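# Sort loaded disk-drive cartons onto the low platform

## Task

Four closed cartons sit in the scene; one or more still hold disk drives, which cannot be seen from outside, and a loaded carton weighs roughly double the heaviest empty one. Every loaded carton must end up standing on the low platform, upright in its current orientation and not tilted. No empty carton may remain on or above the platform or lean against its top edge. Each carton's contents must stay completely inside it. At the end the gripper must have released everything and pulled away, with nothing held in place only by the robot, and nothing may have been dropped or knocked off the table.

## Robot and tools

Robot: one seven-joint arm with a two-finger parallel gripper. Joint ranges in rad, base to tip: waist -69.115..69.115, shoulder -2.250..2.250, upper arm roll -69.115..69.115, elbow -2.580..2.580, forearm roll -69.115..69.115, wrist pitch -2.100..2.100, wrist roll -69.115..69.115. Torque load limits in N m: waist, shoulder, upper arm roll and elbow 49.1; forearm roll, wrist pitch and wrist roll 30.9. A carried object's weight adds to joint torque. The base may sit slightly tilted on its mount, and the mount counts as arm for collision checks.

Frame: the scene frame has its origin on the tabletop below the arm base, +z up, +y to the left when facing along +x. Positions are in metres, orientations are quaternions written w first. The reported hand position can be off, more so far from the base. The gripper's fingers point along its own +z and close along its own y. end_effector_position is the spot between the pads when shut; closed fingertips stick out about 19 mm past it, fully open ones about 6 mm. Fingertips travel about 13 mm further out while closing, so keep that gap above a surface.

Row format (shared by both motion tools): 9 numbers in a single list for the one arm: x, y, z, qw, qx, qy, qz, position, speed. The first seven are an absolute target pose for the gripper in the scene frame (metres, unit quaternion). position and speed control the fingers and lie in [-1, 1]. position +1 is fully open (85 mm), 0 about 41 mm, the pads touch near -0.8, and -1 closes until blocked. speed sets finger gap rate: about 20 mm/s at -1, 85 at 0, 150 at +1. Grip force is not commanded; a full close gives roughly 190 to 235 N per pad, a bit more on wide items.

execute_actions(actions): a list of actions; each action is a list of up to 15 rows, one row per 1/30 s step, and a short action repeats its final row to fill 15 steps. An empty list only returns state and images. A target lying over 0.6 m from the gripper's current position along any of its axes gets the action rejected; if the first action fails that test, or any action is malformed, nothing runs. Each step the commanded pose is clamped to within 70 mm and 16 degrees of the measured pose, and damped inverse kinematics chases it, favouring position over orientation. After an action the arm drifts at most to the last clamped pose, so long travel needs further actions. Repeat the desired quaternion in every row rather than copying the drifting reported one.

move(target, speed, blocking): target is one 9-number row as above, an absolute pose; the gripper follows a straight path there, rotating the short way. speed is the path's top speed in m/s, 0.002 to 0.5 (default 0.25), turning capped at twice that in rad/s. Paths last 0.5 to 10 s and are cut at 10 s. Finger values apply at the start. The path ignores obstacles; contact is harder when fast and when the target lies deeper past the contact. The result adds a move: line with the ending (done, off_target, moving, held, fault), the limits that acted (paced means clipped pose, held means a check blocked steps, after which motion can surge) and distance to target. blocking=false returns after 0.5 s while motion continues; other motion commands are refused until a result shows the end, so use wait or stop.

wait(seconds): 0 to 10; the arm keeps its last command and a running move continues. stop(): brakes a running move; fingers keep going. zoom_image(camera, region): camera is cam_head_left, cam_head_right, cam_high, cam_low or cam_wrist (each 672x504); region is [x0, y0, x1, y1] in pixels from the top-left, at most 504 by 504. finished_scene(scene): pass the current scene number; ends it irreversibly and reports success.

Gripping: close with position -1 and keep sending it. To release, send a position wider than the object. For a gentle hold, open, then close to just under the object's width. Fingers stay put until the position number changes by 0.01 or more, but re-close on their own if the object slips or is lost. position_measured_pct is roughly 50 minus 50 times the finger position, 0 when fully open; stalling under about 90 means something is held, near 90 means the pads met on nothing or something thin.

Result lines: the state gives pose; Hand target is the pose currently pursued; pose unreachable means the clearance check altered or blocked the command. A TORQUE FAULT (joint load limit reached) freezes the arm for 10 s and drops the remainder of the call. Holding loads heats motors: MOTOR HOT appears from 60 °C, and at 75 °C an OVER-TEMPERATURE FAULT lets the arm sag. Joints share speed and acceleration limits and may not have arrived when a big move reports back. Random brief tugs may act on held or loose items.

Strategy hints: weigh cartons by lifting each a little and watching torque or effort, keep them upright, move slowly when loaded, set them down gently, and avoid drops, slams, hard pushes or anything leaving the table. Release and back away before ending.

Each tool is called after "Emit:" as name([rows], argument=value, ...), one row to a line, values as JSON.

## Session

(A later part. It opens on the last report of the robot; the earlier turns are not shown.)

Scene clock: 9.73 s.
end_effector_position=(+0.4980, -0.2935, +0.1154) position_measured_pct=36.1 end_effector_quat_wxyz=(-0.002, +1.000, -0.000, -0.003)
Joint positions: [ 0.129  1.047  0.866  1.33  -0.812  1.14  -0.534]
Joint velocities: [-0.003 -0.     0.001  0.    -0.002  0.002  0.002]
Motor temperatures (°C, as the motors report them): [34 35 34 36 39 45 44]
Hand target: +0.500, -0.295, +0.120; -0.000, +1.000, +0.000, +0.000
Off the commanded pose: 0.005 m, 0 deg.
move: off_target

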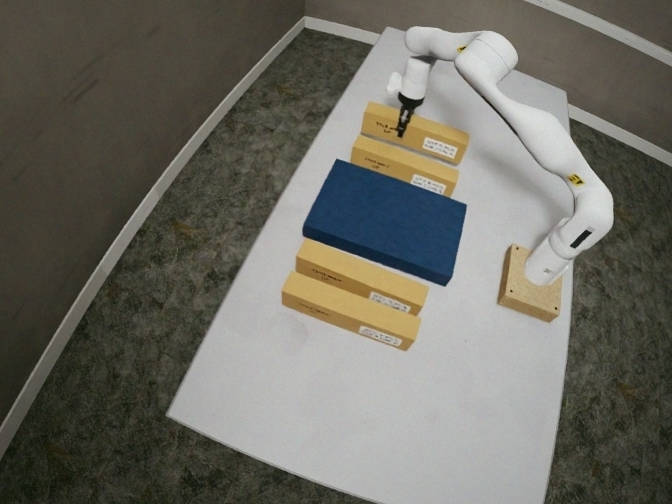

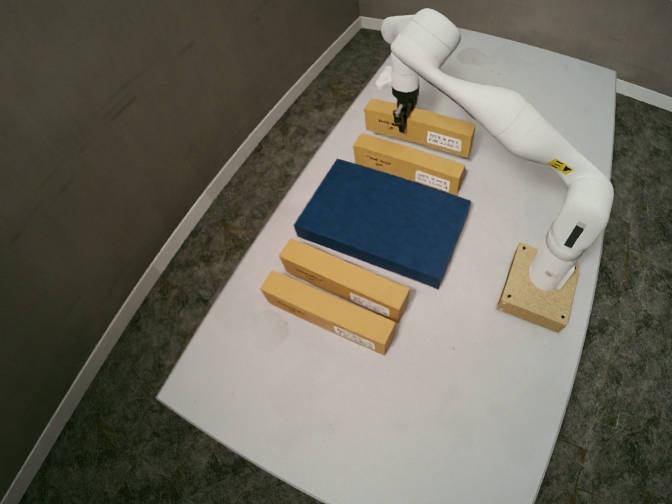

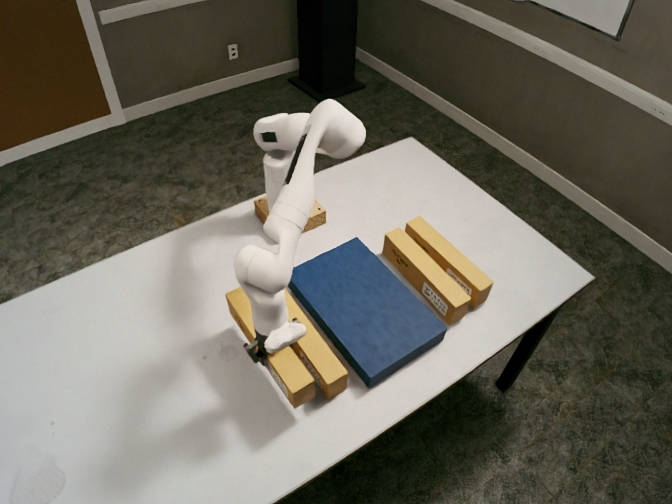

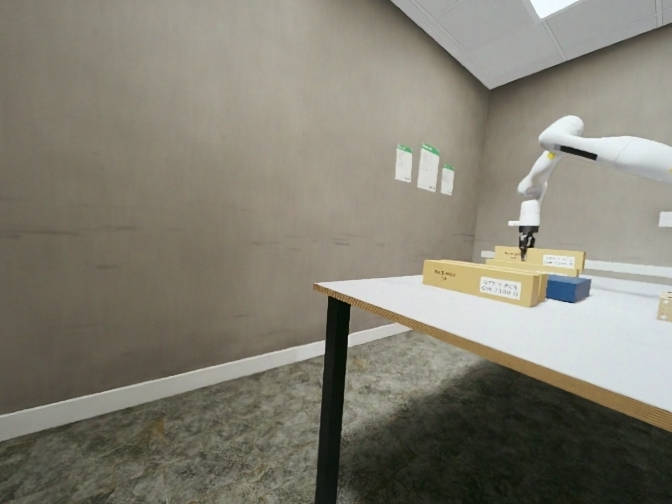

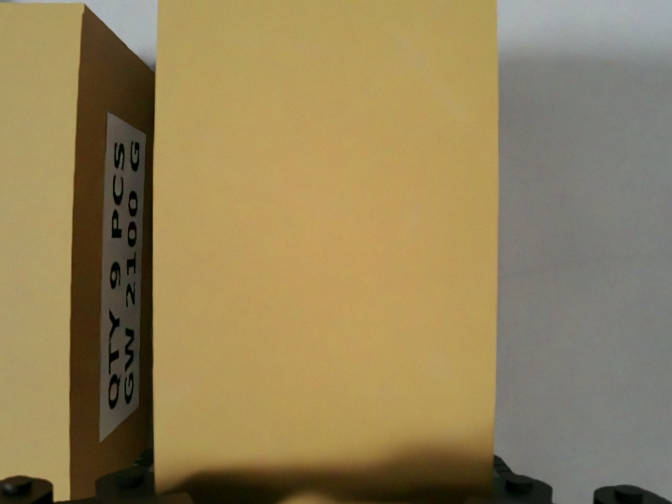

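4.6 mm: probably light. Next.

Emit:
move(target=[0.5,-0.3,0.049,0,1,0,0,-1,0], speed=0.1)

Emit:
move(target=[0.5,-0.3,0.049,0,1,0,0,0.7,0])

Emit:
move(target=[0.5,-0.3,0.12,0,1,0,0,0.7,0])

Emit:
move(target=[0.5,-0.204,0.12,0,1,0,0,0.7,0])

Emit:
move(target=[0.5,-0.204,0.047,0,1,0,0,0.7,0], speed=0.15)

Emit:
move(target=[0.5,-0.204,0.047,0,1,0,0,-1,0])

Emit:
move(target=[0.5,-0.204,0.12,0,1,0,0,-1,0], speed=0.1)

Scene clock: 10.93 s.
end_effector_position=(+0.4998, -0.2993, +0.0495) position_measured_pct=36.1 end_effector_quat_wxyz=(-0.001, +1.000, -0.000, -0.000)
Joint positions: [ 0.158  1.145  0.811  1.344 -0.882  1.029 -0.488]
Joint velocities: [ 0.     0.001  0.002 -0.001 -0.     0.002  0.001]
Motor temperatures (°C, as the motors report them): [34 35 34 36 39 45 44]
Hand target: +0.500, -0.300, +0.049; +0.000, +1.000, -0.000, -0.000
Off the commanded pose: 0.001 m, 0 deg.
move: done

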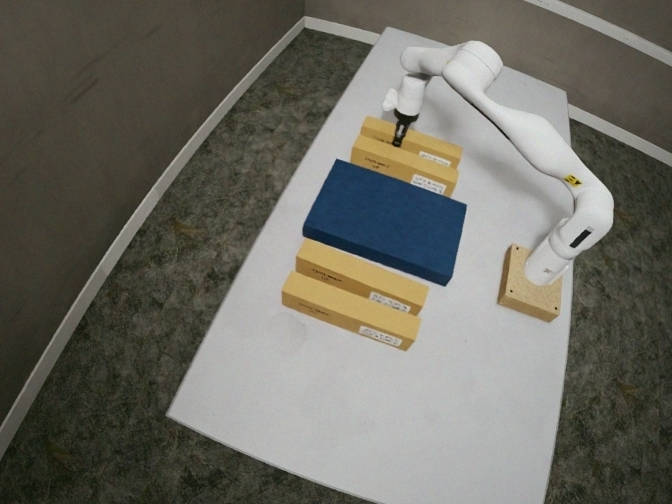

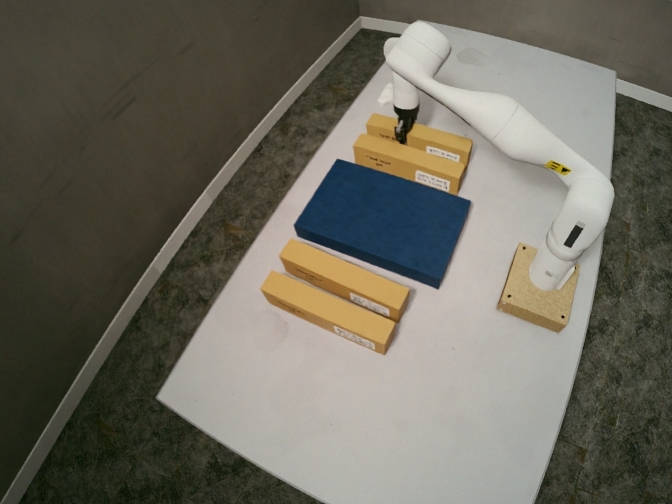

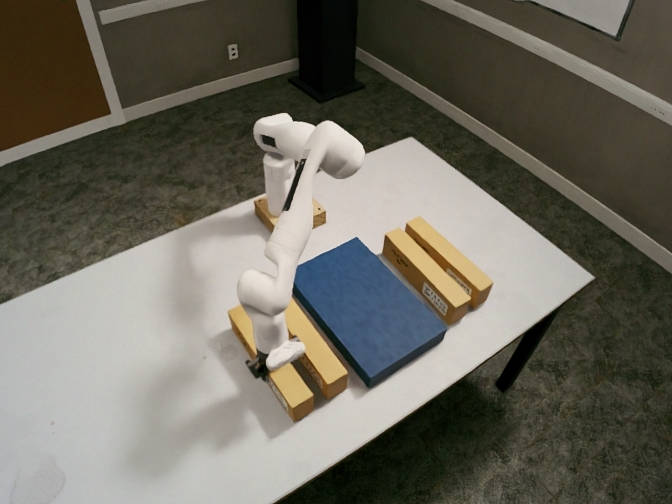

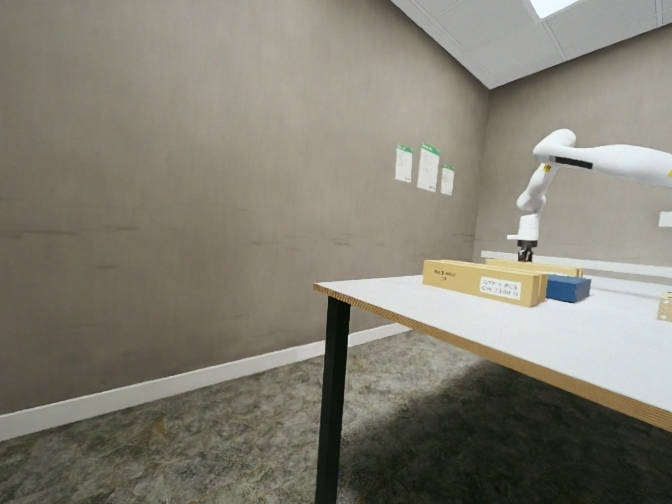

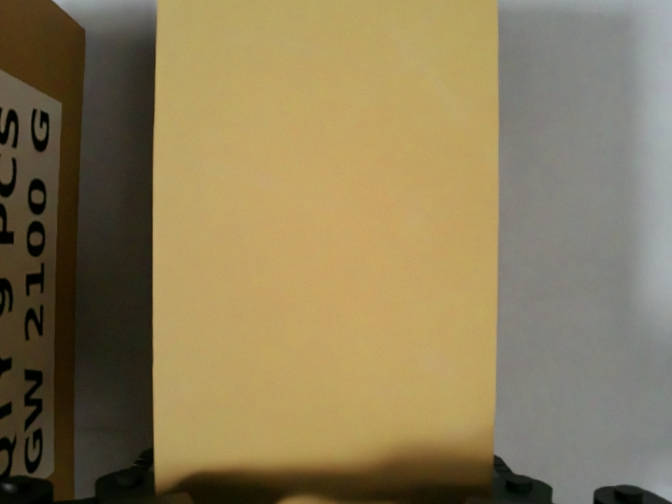

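Scene clock: 11.63 s.
end_effector_position=(+0.5000, -0.3000, +0.0490) position_measured_pct=15.1 end_effector_quat_wxyz=(+0.000, +1.000, +0.000, +0.000)
Joint positions: [ 0.158  1.146  0.811  1.344 -0.882  1.026 -0.487]
Joint velocities: [-0.001  0.    -0.    -0.    -0.002 -0.     0.001]
Motor temperatures (°C, as the motors report them): [34 35 34 36 39 45 44]
Hand target: +0.500, -0.300, +0.049; +0.000, +1.000, -0.000, +0.000
Off the commanded pose: 0.000 m, 0 deg.
move: done

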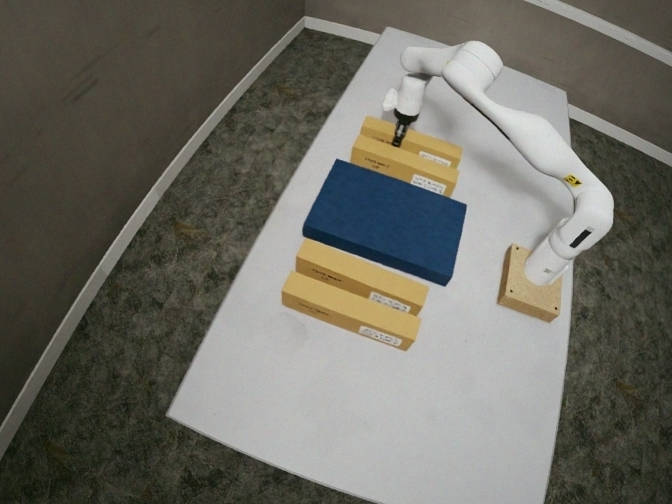

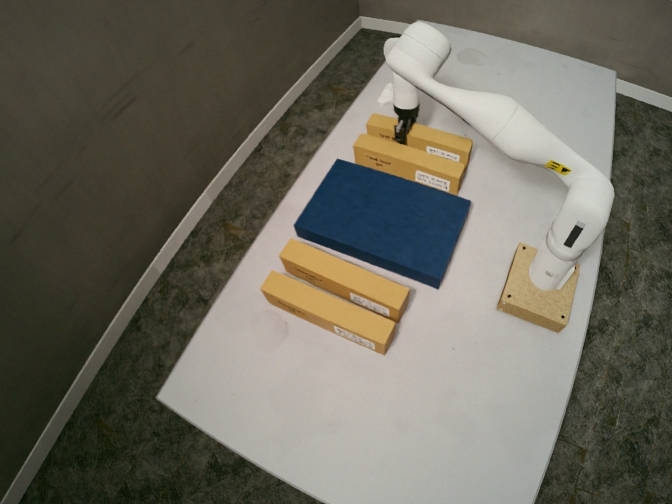

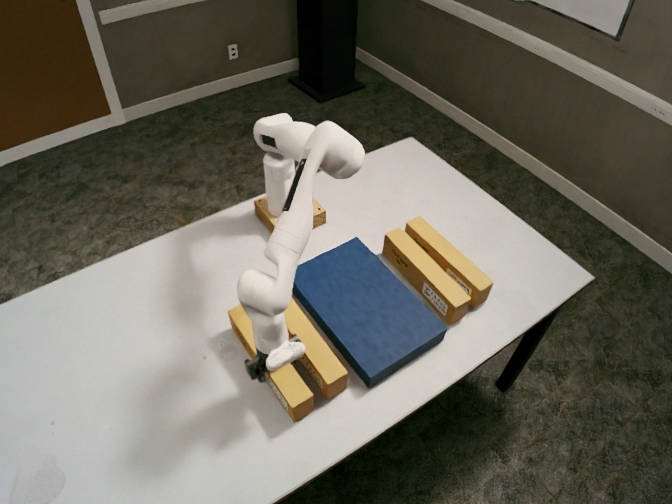

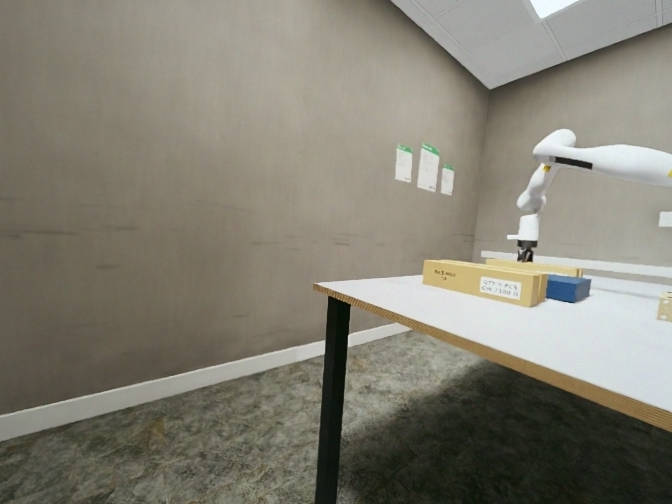

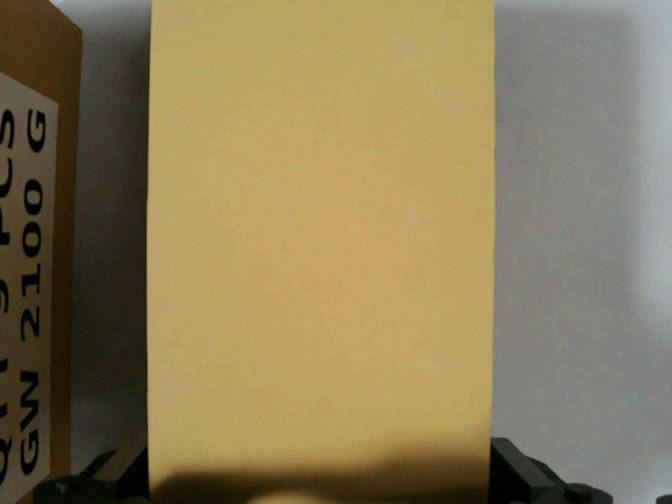

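Scene clock: 12.40 s.
end_effector_position=(+0.4997, -0.2999, +0.1198) position_measured_pct=15.1 end_effector_quat_wxyz=(-0.000, +1.000, +0.000, -0.000)
Joint positions: [ 0.14   1.045  0.87   1.316 -0.812  1.146 -0.53 ]
Joint velocities: [-0.002 -0.003  0.001  0.    -0.     0.     0.001]
Motor temperatures (°C, as the motors report them): [34 35 34 36 39 45 44]
Hand target: +0.500, -0.300, +0.120; -0.000, +1.000, +0.000, +0.000
Off the commanded pose: 0.000 m, 0 deg.
move: done

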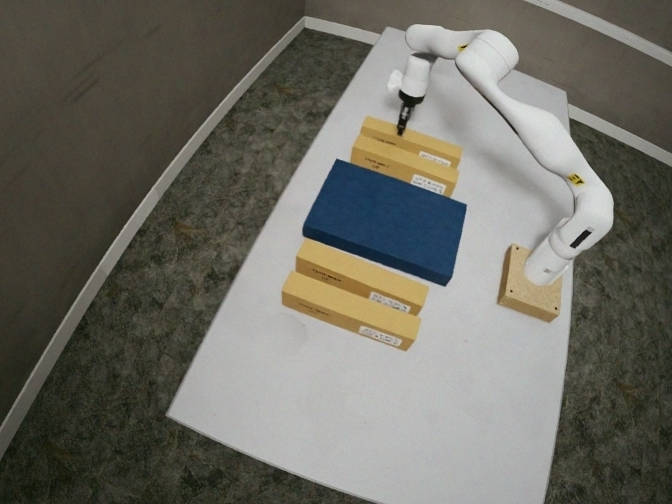

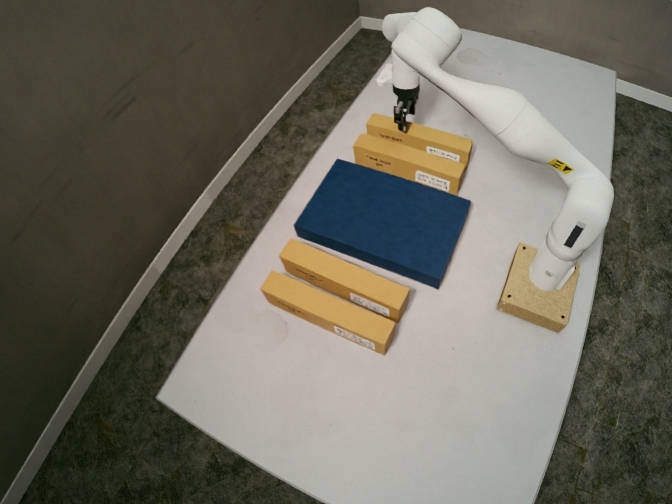

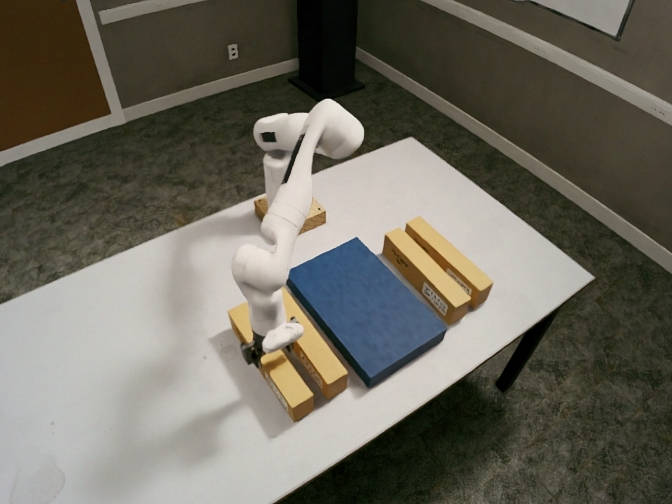

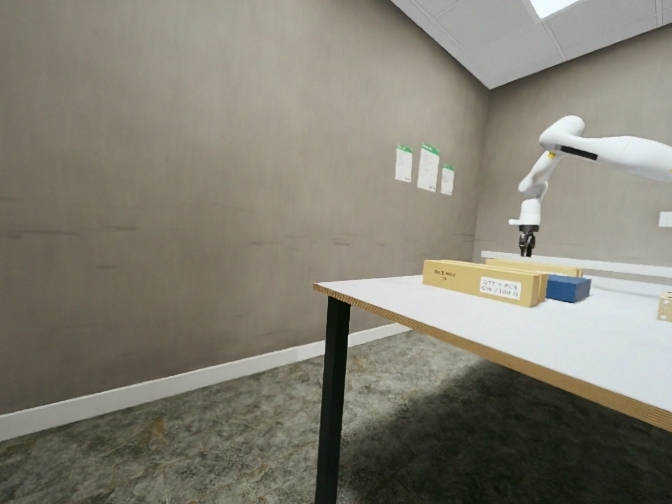

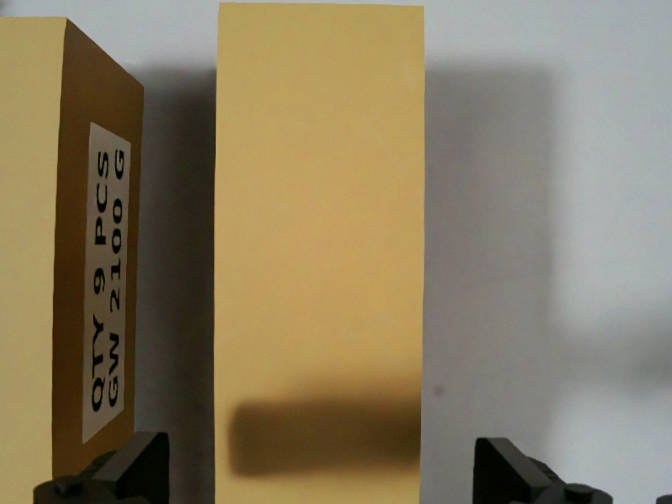

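Scene clock: 13.20 s.
end_effector_position=(+0.4995, -0.2044, +0.1196) position_measured_pct=15.1 end_effector_quat_wxyz=(-0.000, +1.000, -0.001, -0.000)
Joint positions: [-0.07   0.979  0.882  1.502 -0.824  1.063 -0.609]
Joint velocities: [-0.012 -0.005 -0.003  0.002  0.001 -0.001 -0.001]
Motor temperatures (°C, as the motors report them): [34 35 34 36 39 45 44]
Hand target: +0.500, -0.204, +0.120; -0.000, +1.000, -0.000, +0.000
Off the commanded pose: 0.001 m, 0 deg.
move: done

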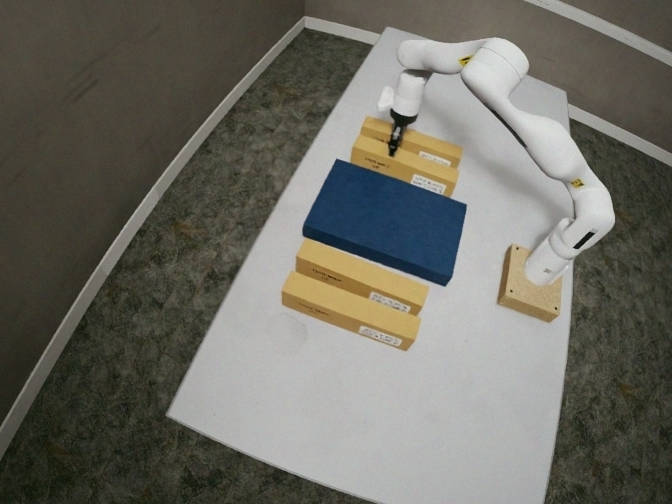

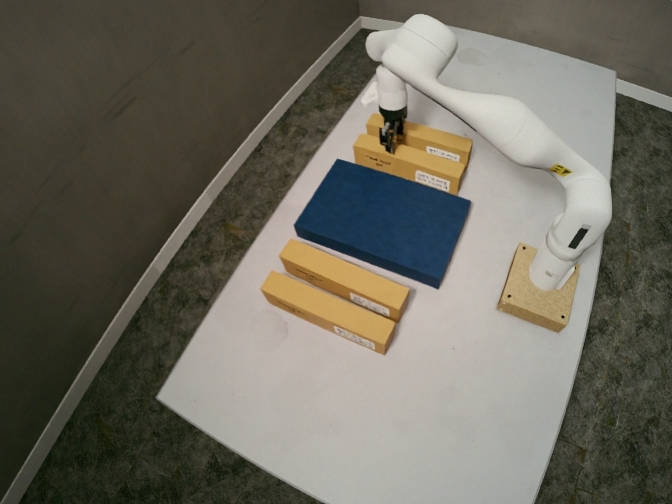

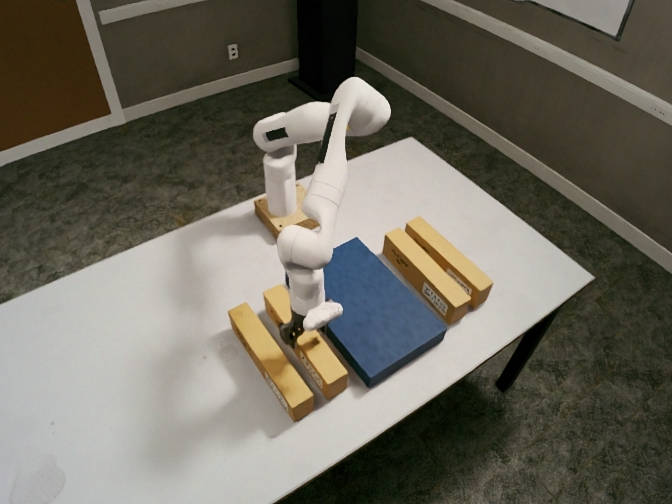

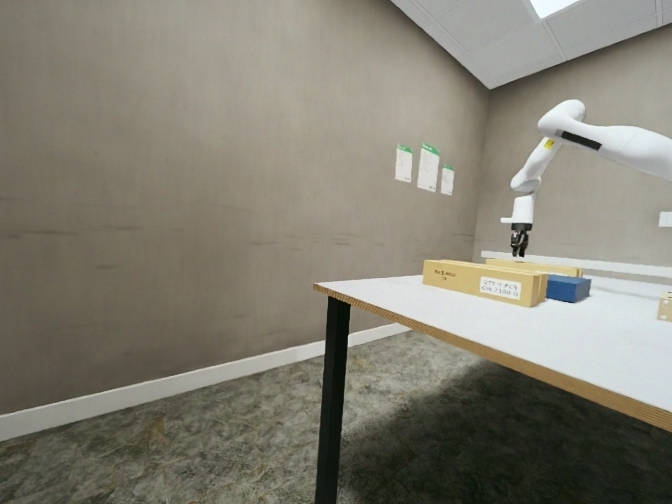

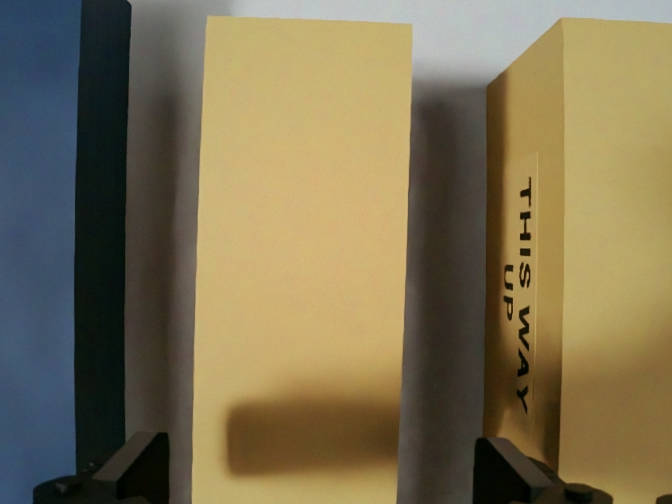

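Scene clock: 14.03 s.
end_effector_position=(+0.5010, -0.2026, +0.0475) position_measured_pct=15.1 end_effector_quat_wxyz=(-0.001, +1.000, +0.001, +0.001)
Joint positions: [-0.041  1.086  0.803  1.529 -0.915  0.936 -0.551]
Joint velocities: [-0.     0.006  0.    -0.001 -0.002  0.     0.   ]
Motor temperatures (°C, as the motors report them): [34 35 34 36 39 45 44]
Hand target: +0.500, -0.204, +0.047; +0.000, +1.000, -0.000, -0.000
Off the commanded pose: 0.002 m, 0 deg.
move: done

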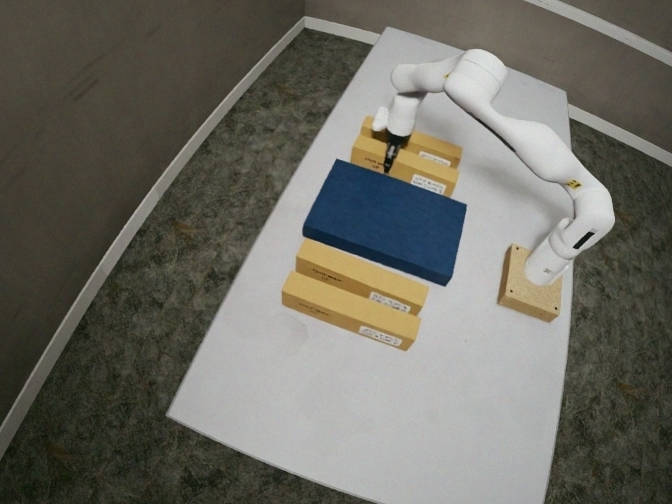

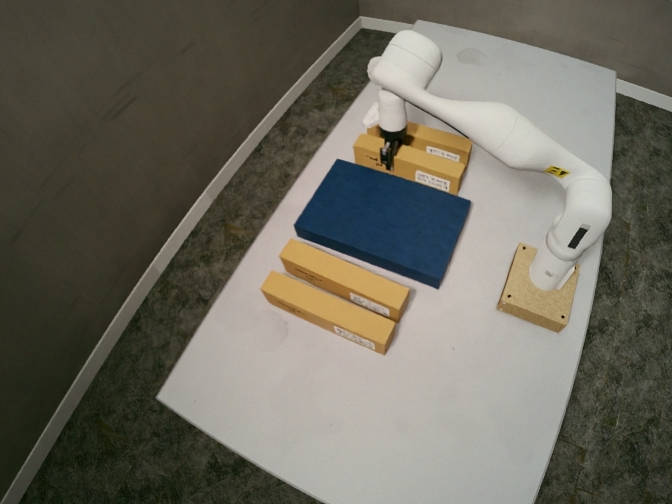

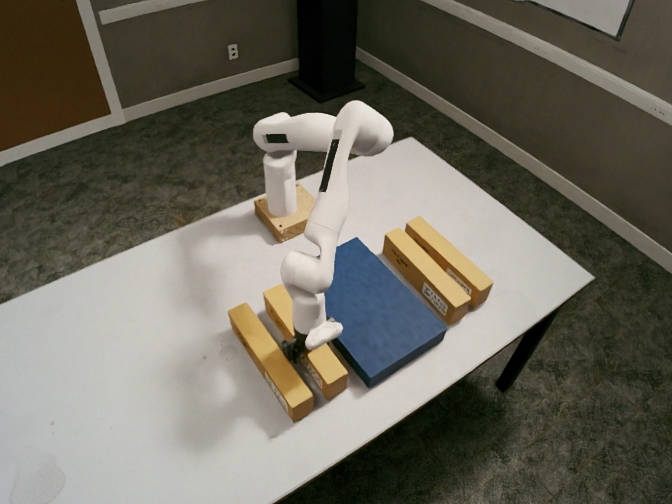

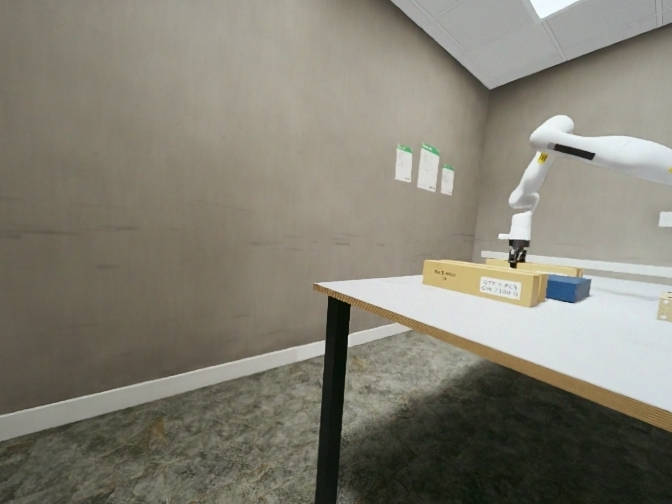

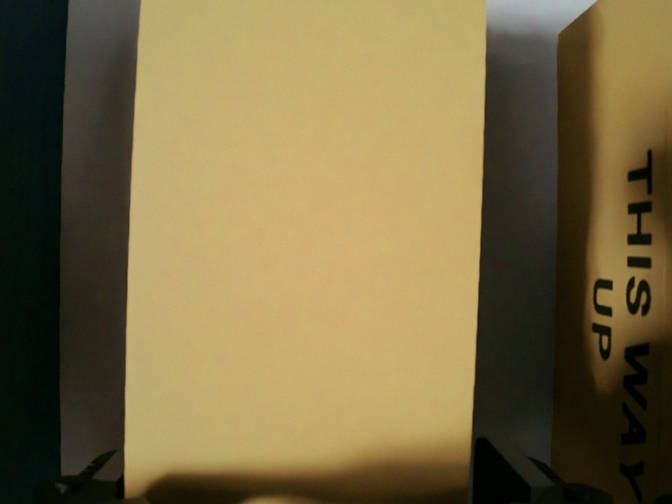

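Scene clock: 14.73 s.
end_effector_position=(+0.5015, -0.2025, +0.0486) position_measured_pct=35.3 end_effector_quat_wxyz=(-0.001, +1.000, +0.001, +0.002)
Joint positions: [-0.042  1.084  0.805  1.529 -0.917  0.937 -0.55 ]
Joint velocities: [-0.002  0.001  0.001  0.    -0.003  0.002  0.001]
Motor temperatures (°C, as the motors report them): [34 35 34 36 39 45 44]
Hand target: +0.500, -0.204, +0.047; +0.000, +1.000, +0.000, -0.000
Off the commanded pose: 0.003 m, 0 deg.
move: done

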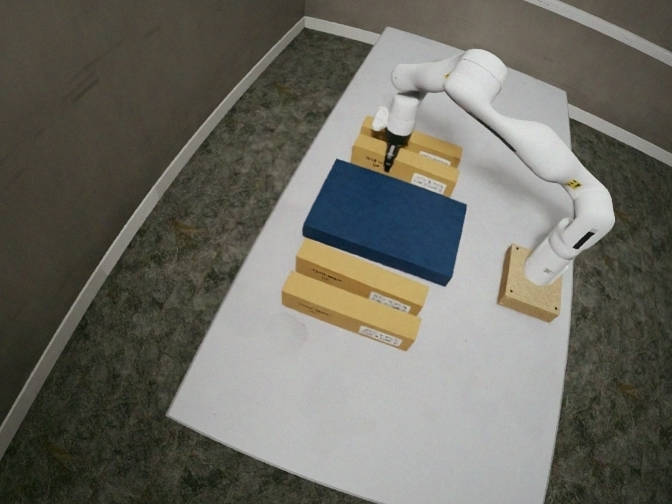

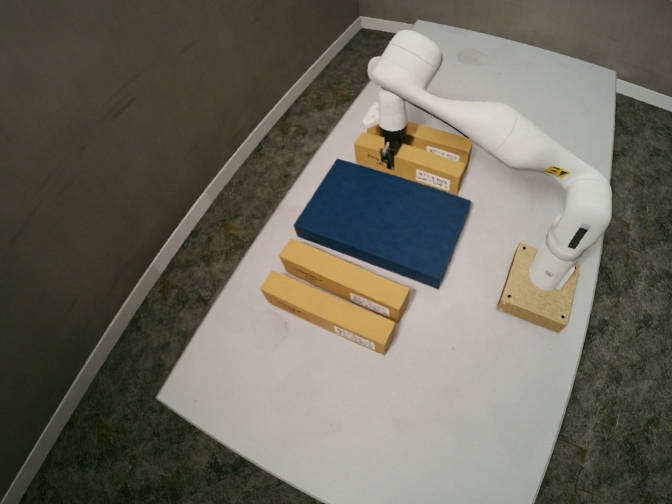

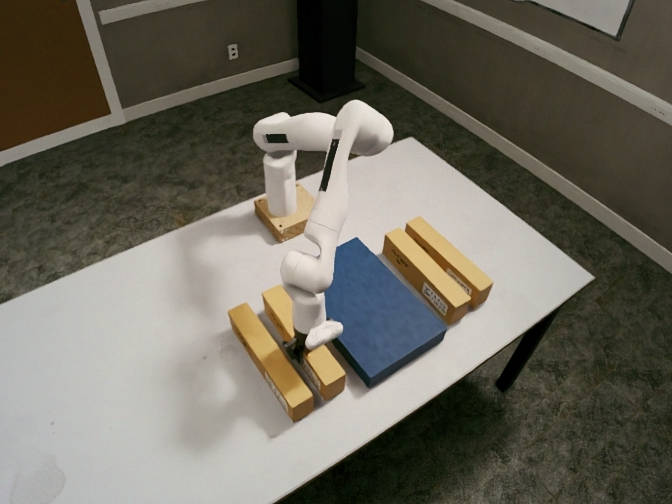

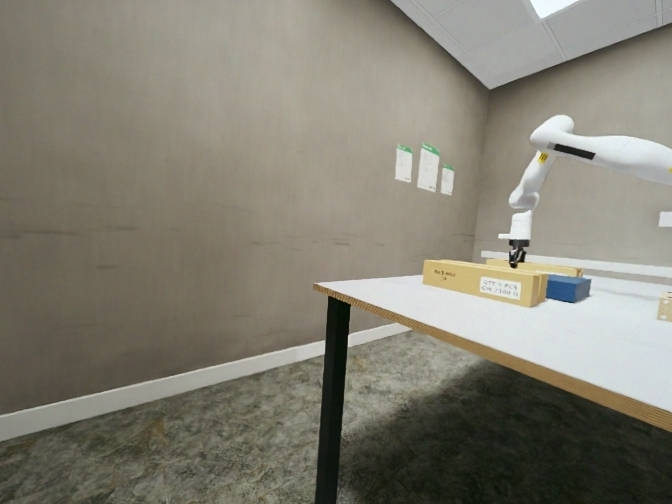

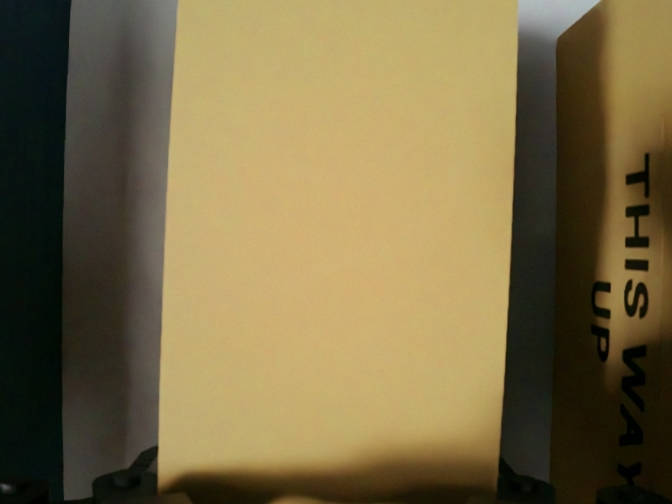

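Scene clock: 15.73 s.
end_effector_position=(+0.4992, -0.2037, +0.1189) position_measured_pct=35.3 end_effector_quat_wxyz=(-0.000, +1.000, +0.000, -0.001)
Joint positions: [-0.073  0.981  0.883  1.503 -0.826  1.063 -0.607]
Joint velocities: [-0.002 -0.003  0.    -0.    -0.001  0.     0.   ]
Motor temperatures (°C, as the motors report them): [34 35 34 36 39 45 44]
Hand target: +0.500, -0.204, +0.120; -0.000, +1.000, +0.000, +0.000
Off the commanded pose: 0.001 m, 0 deg.
move: done

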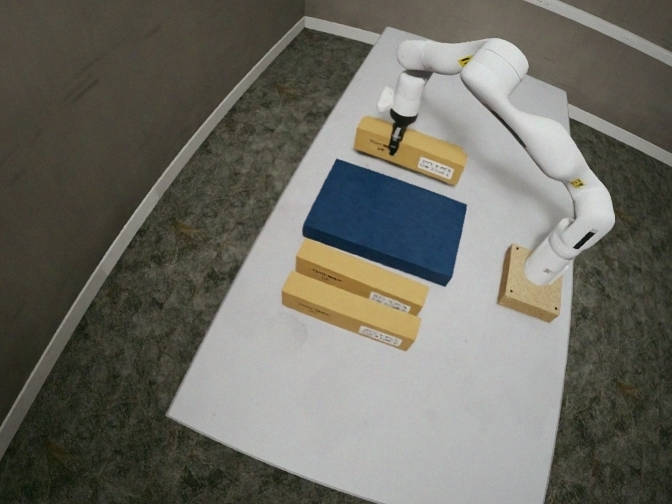

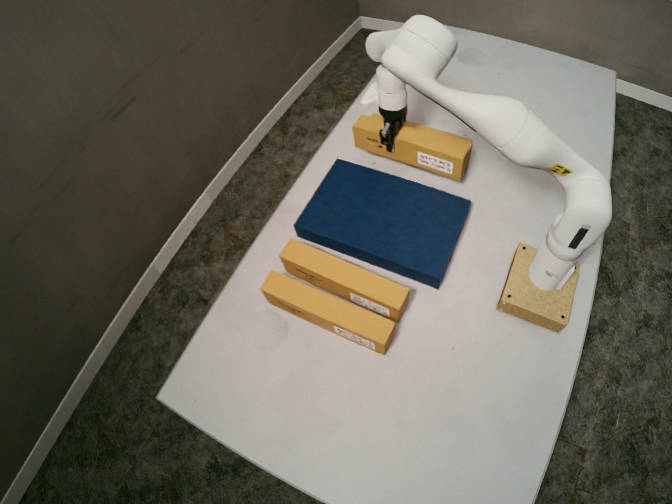

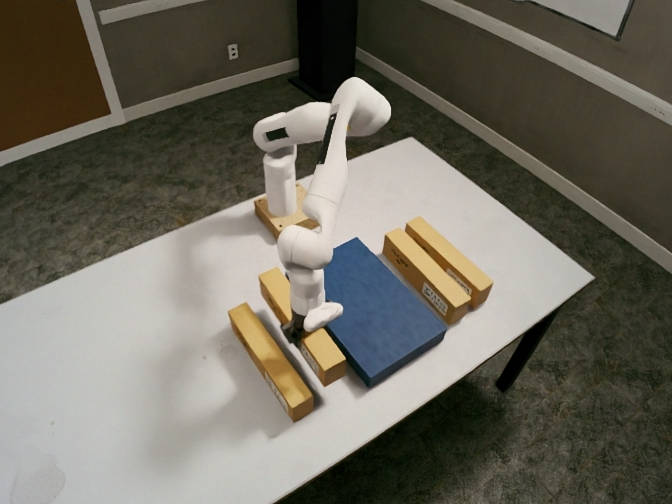

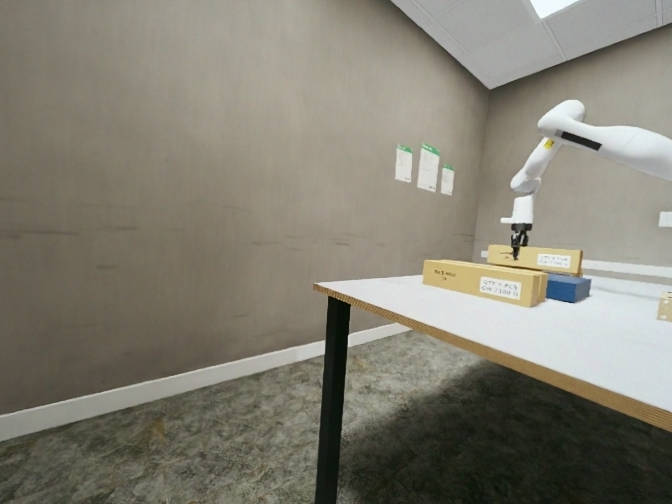

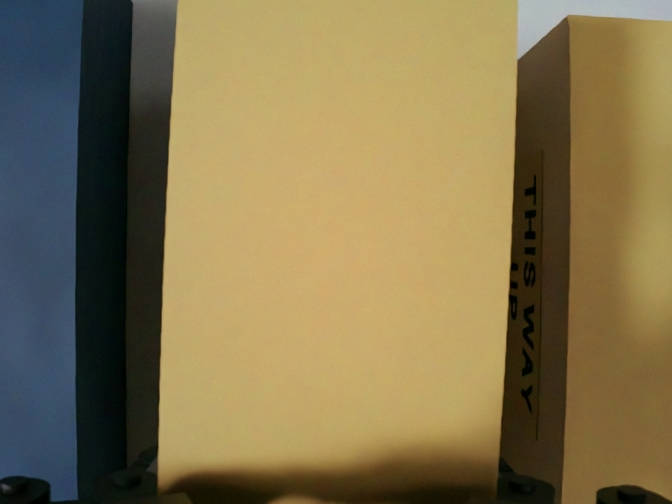

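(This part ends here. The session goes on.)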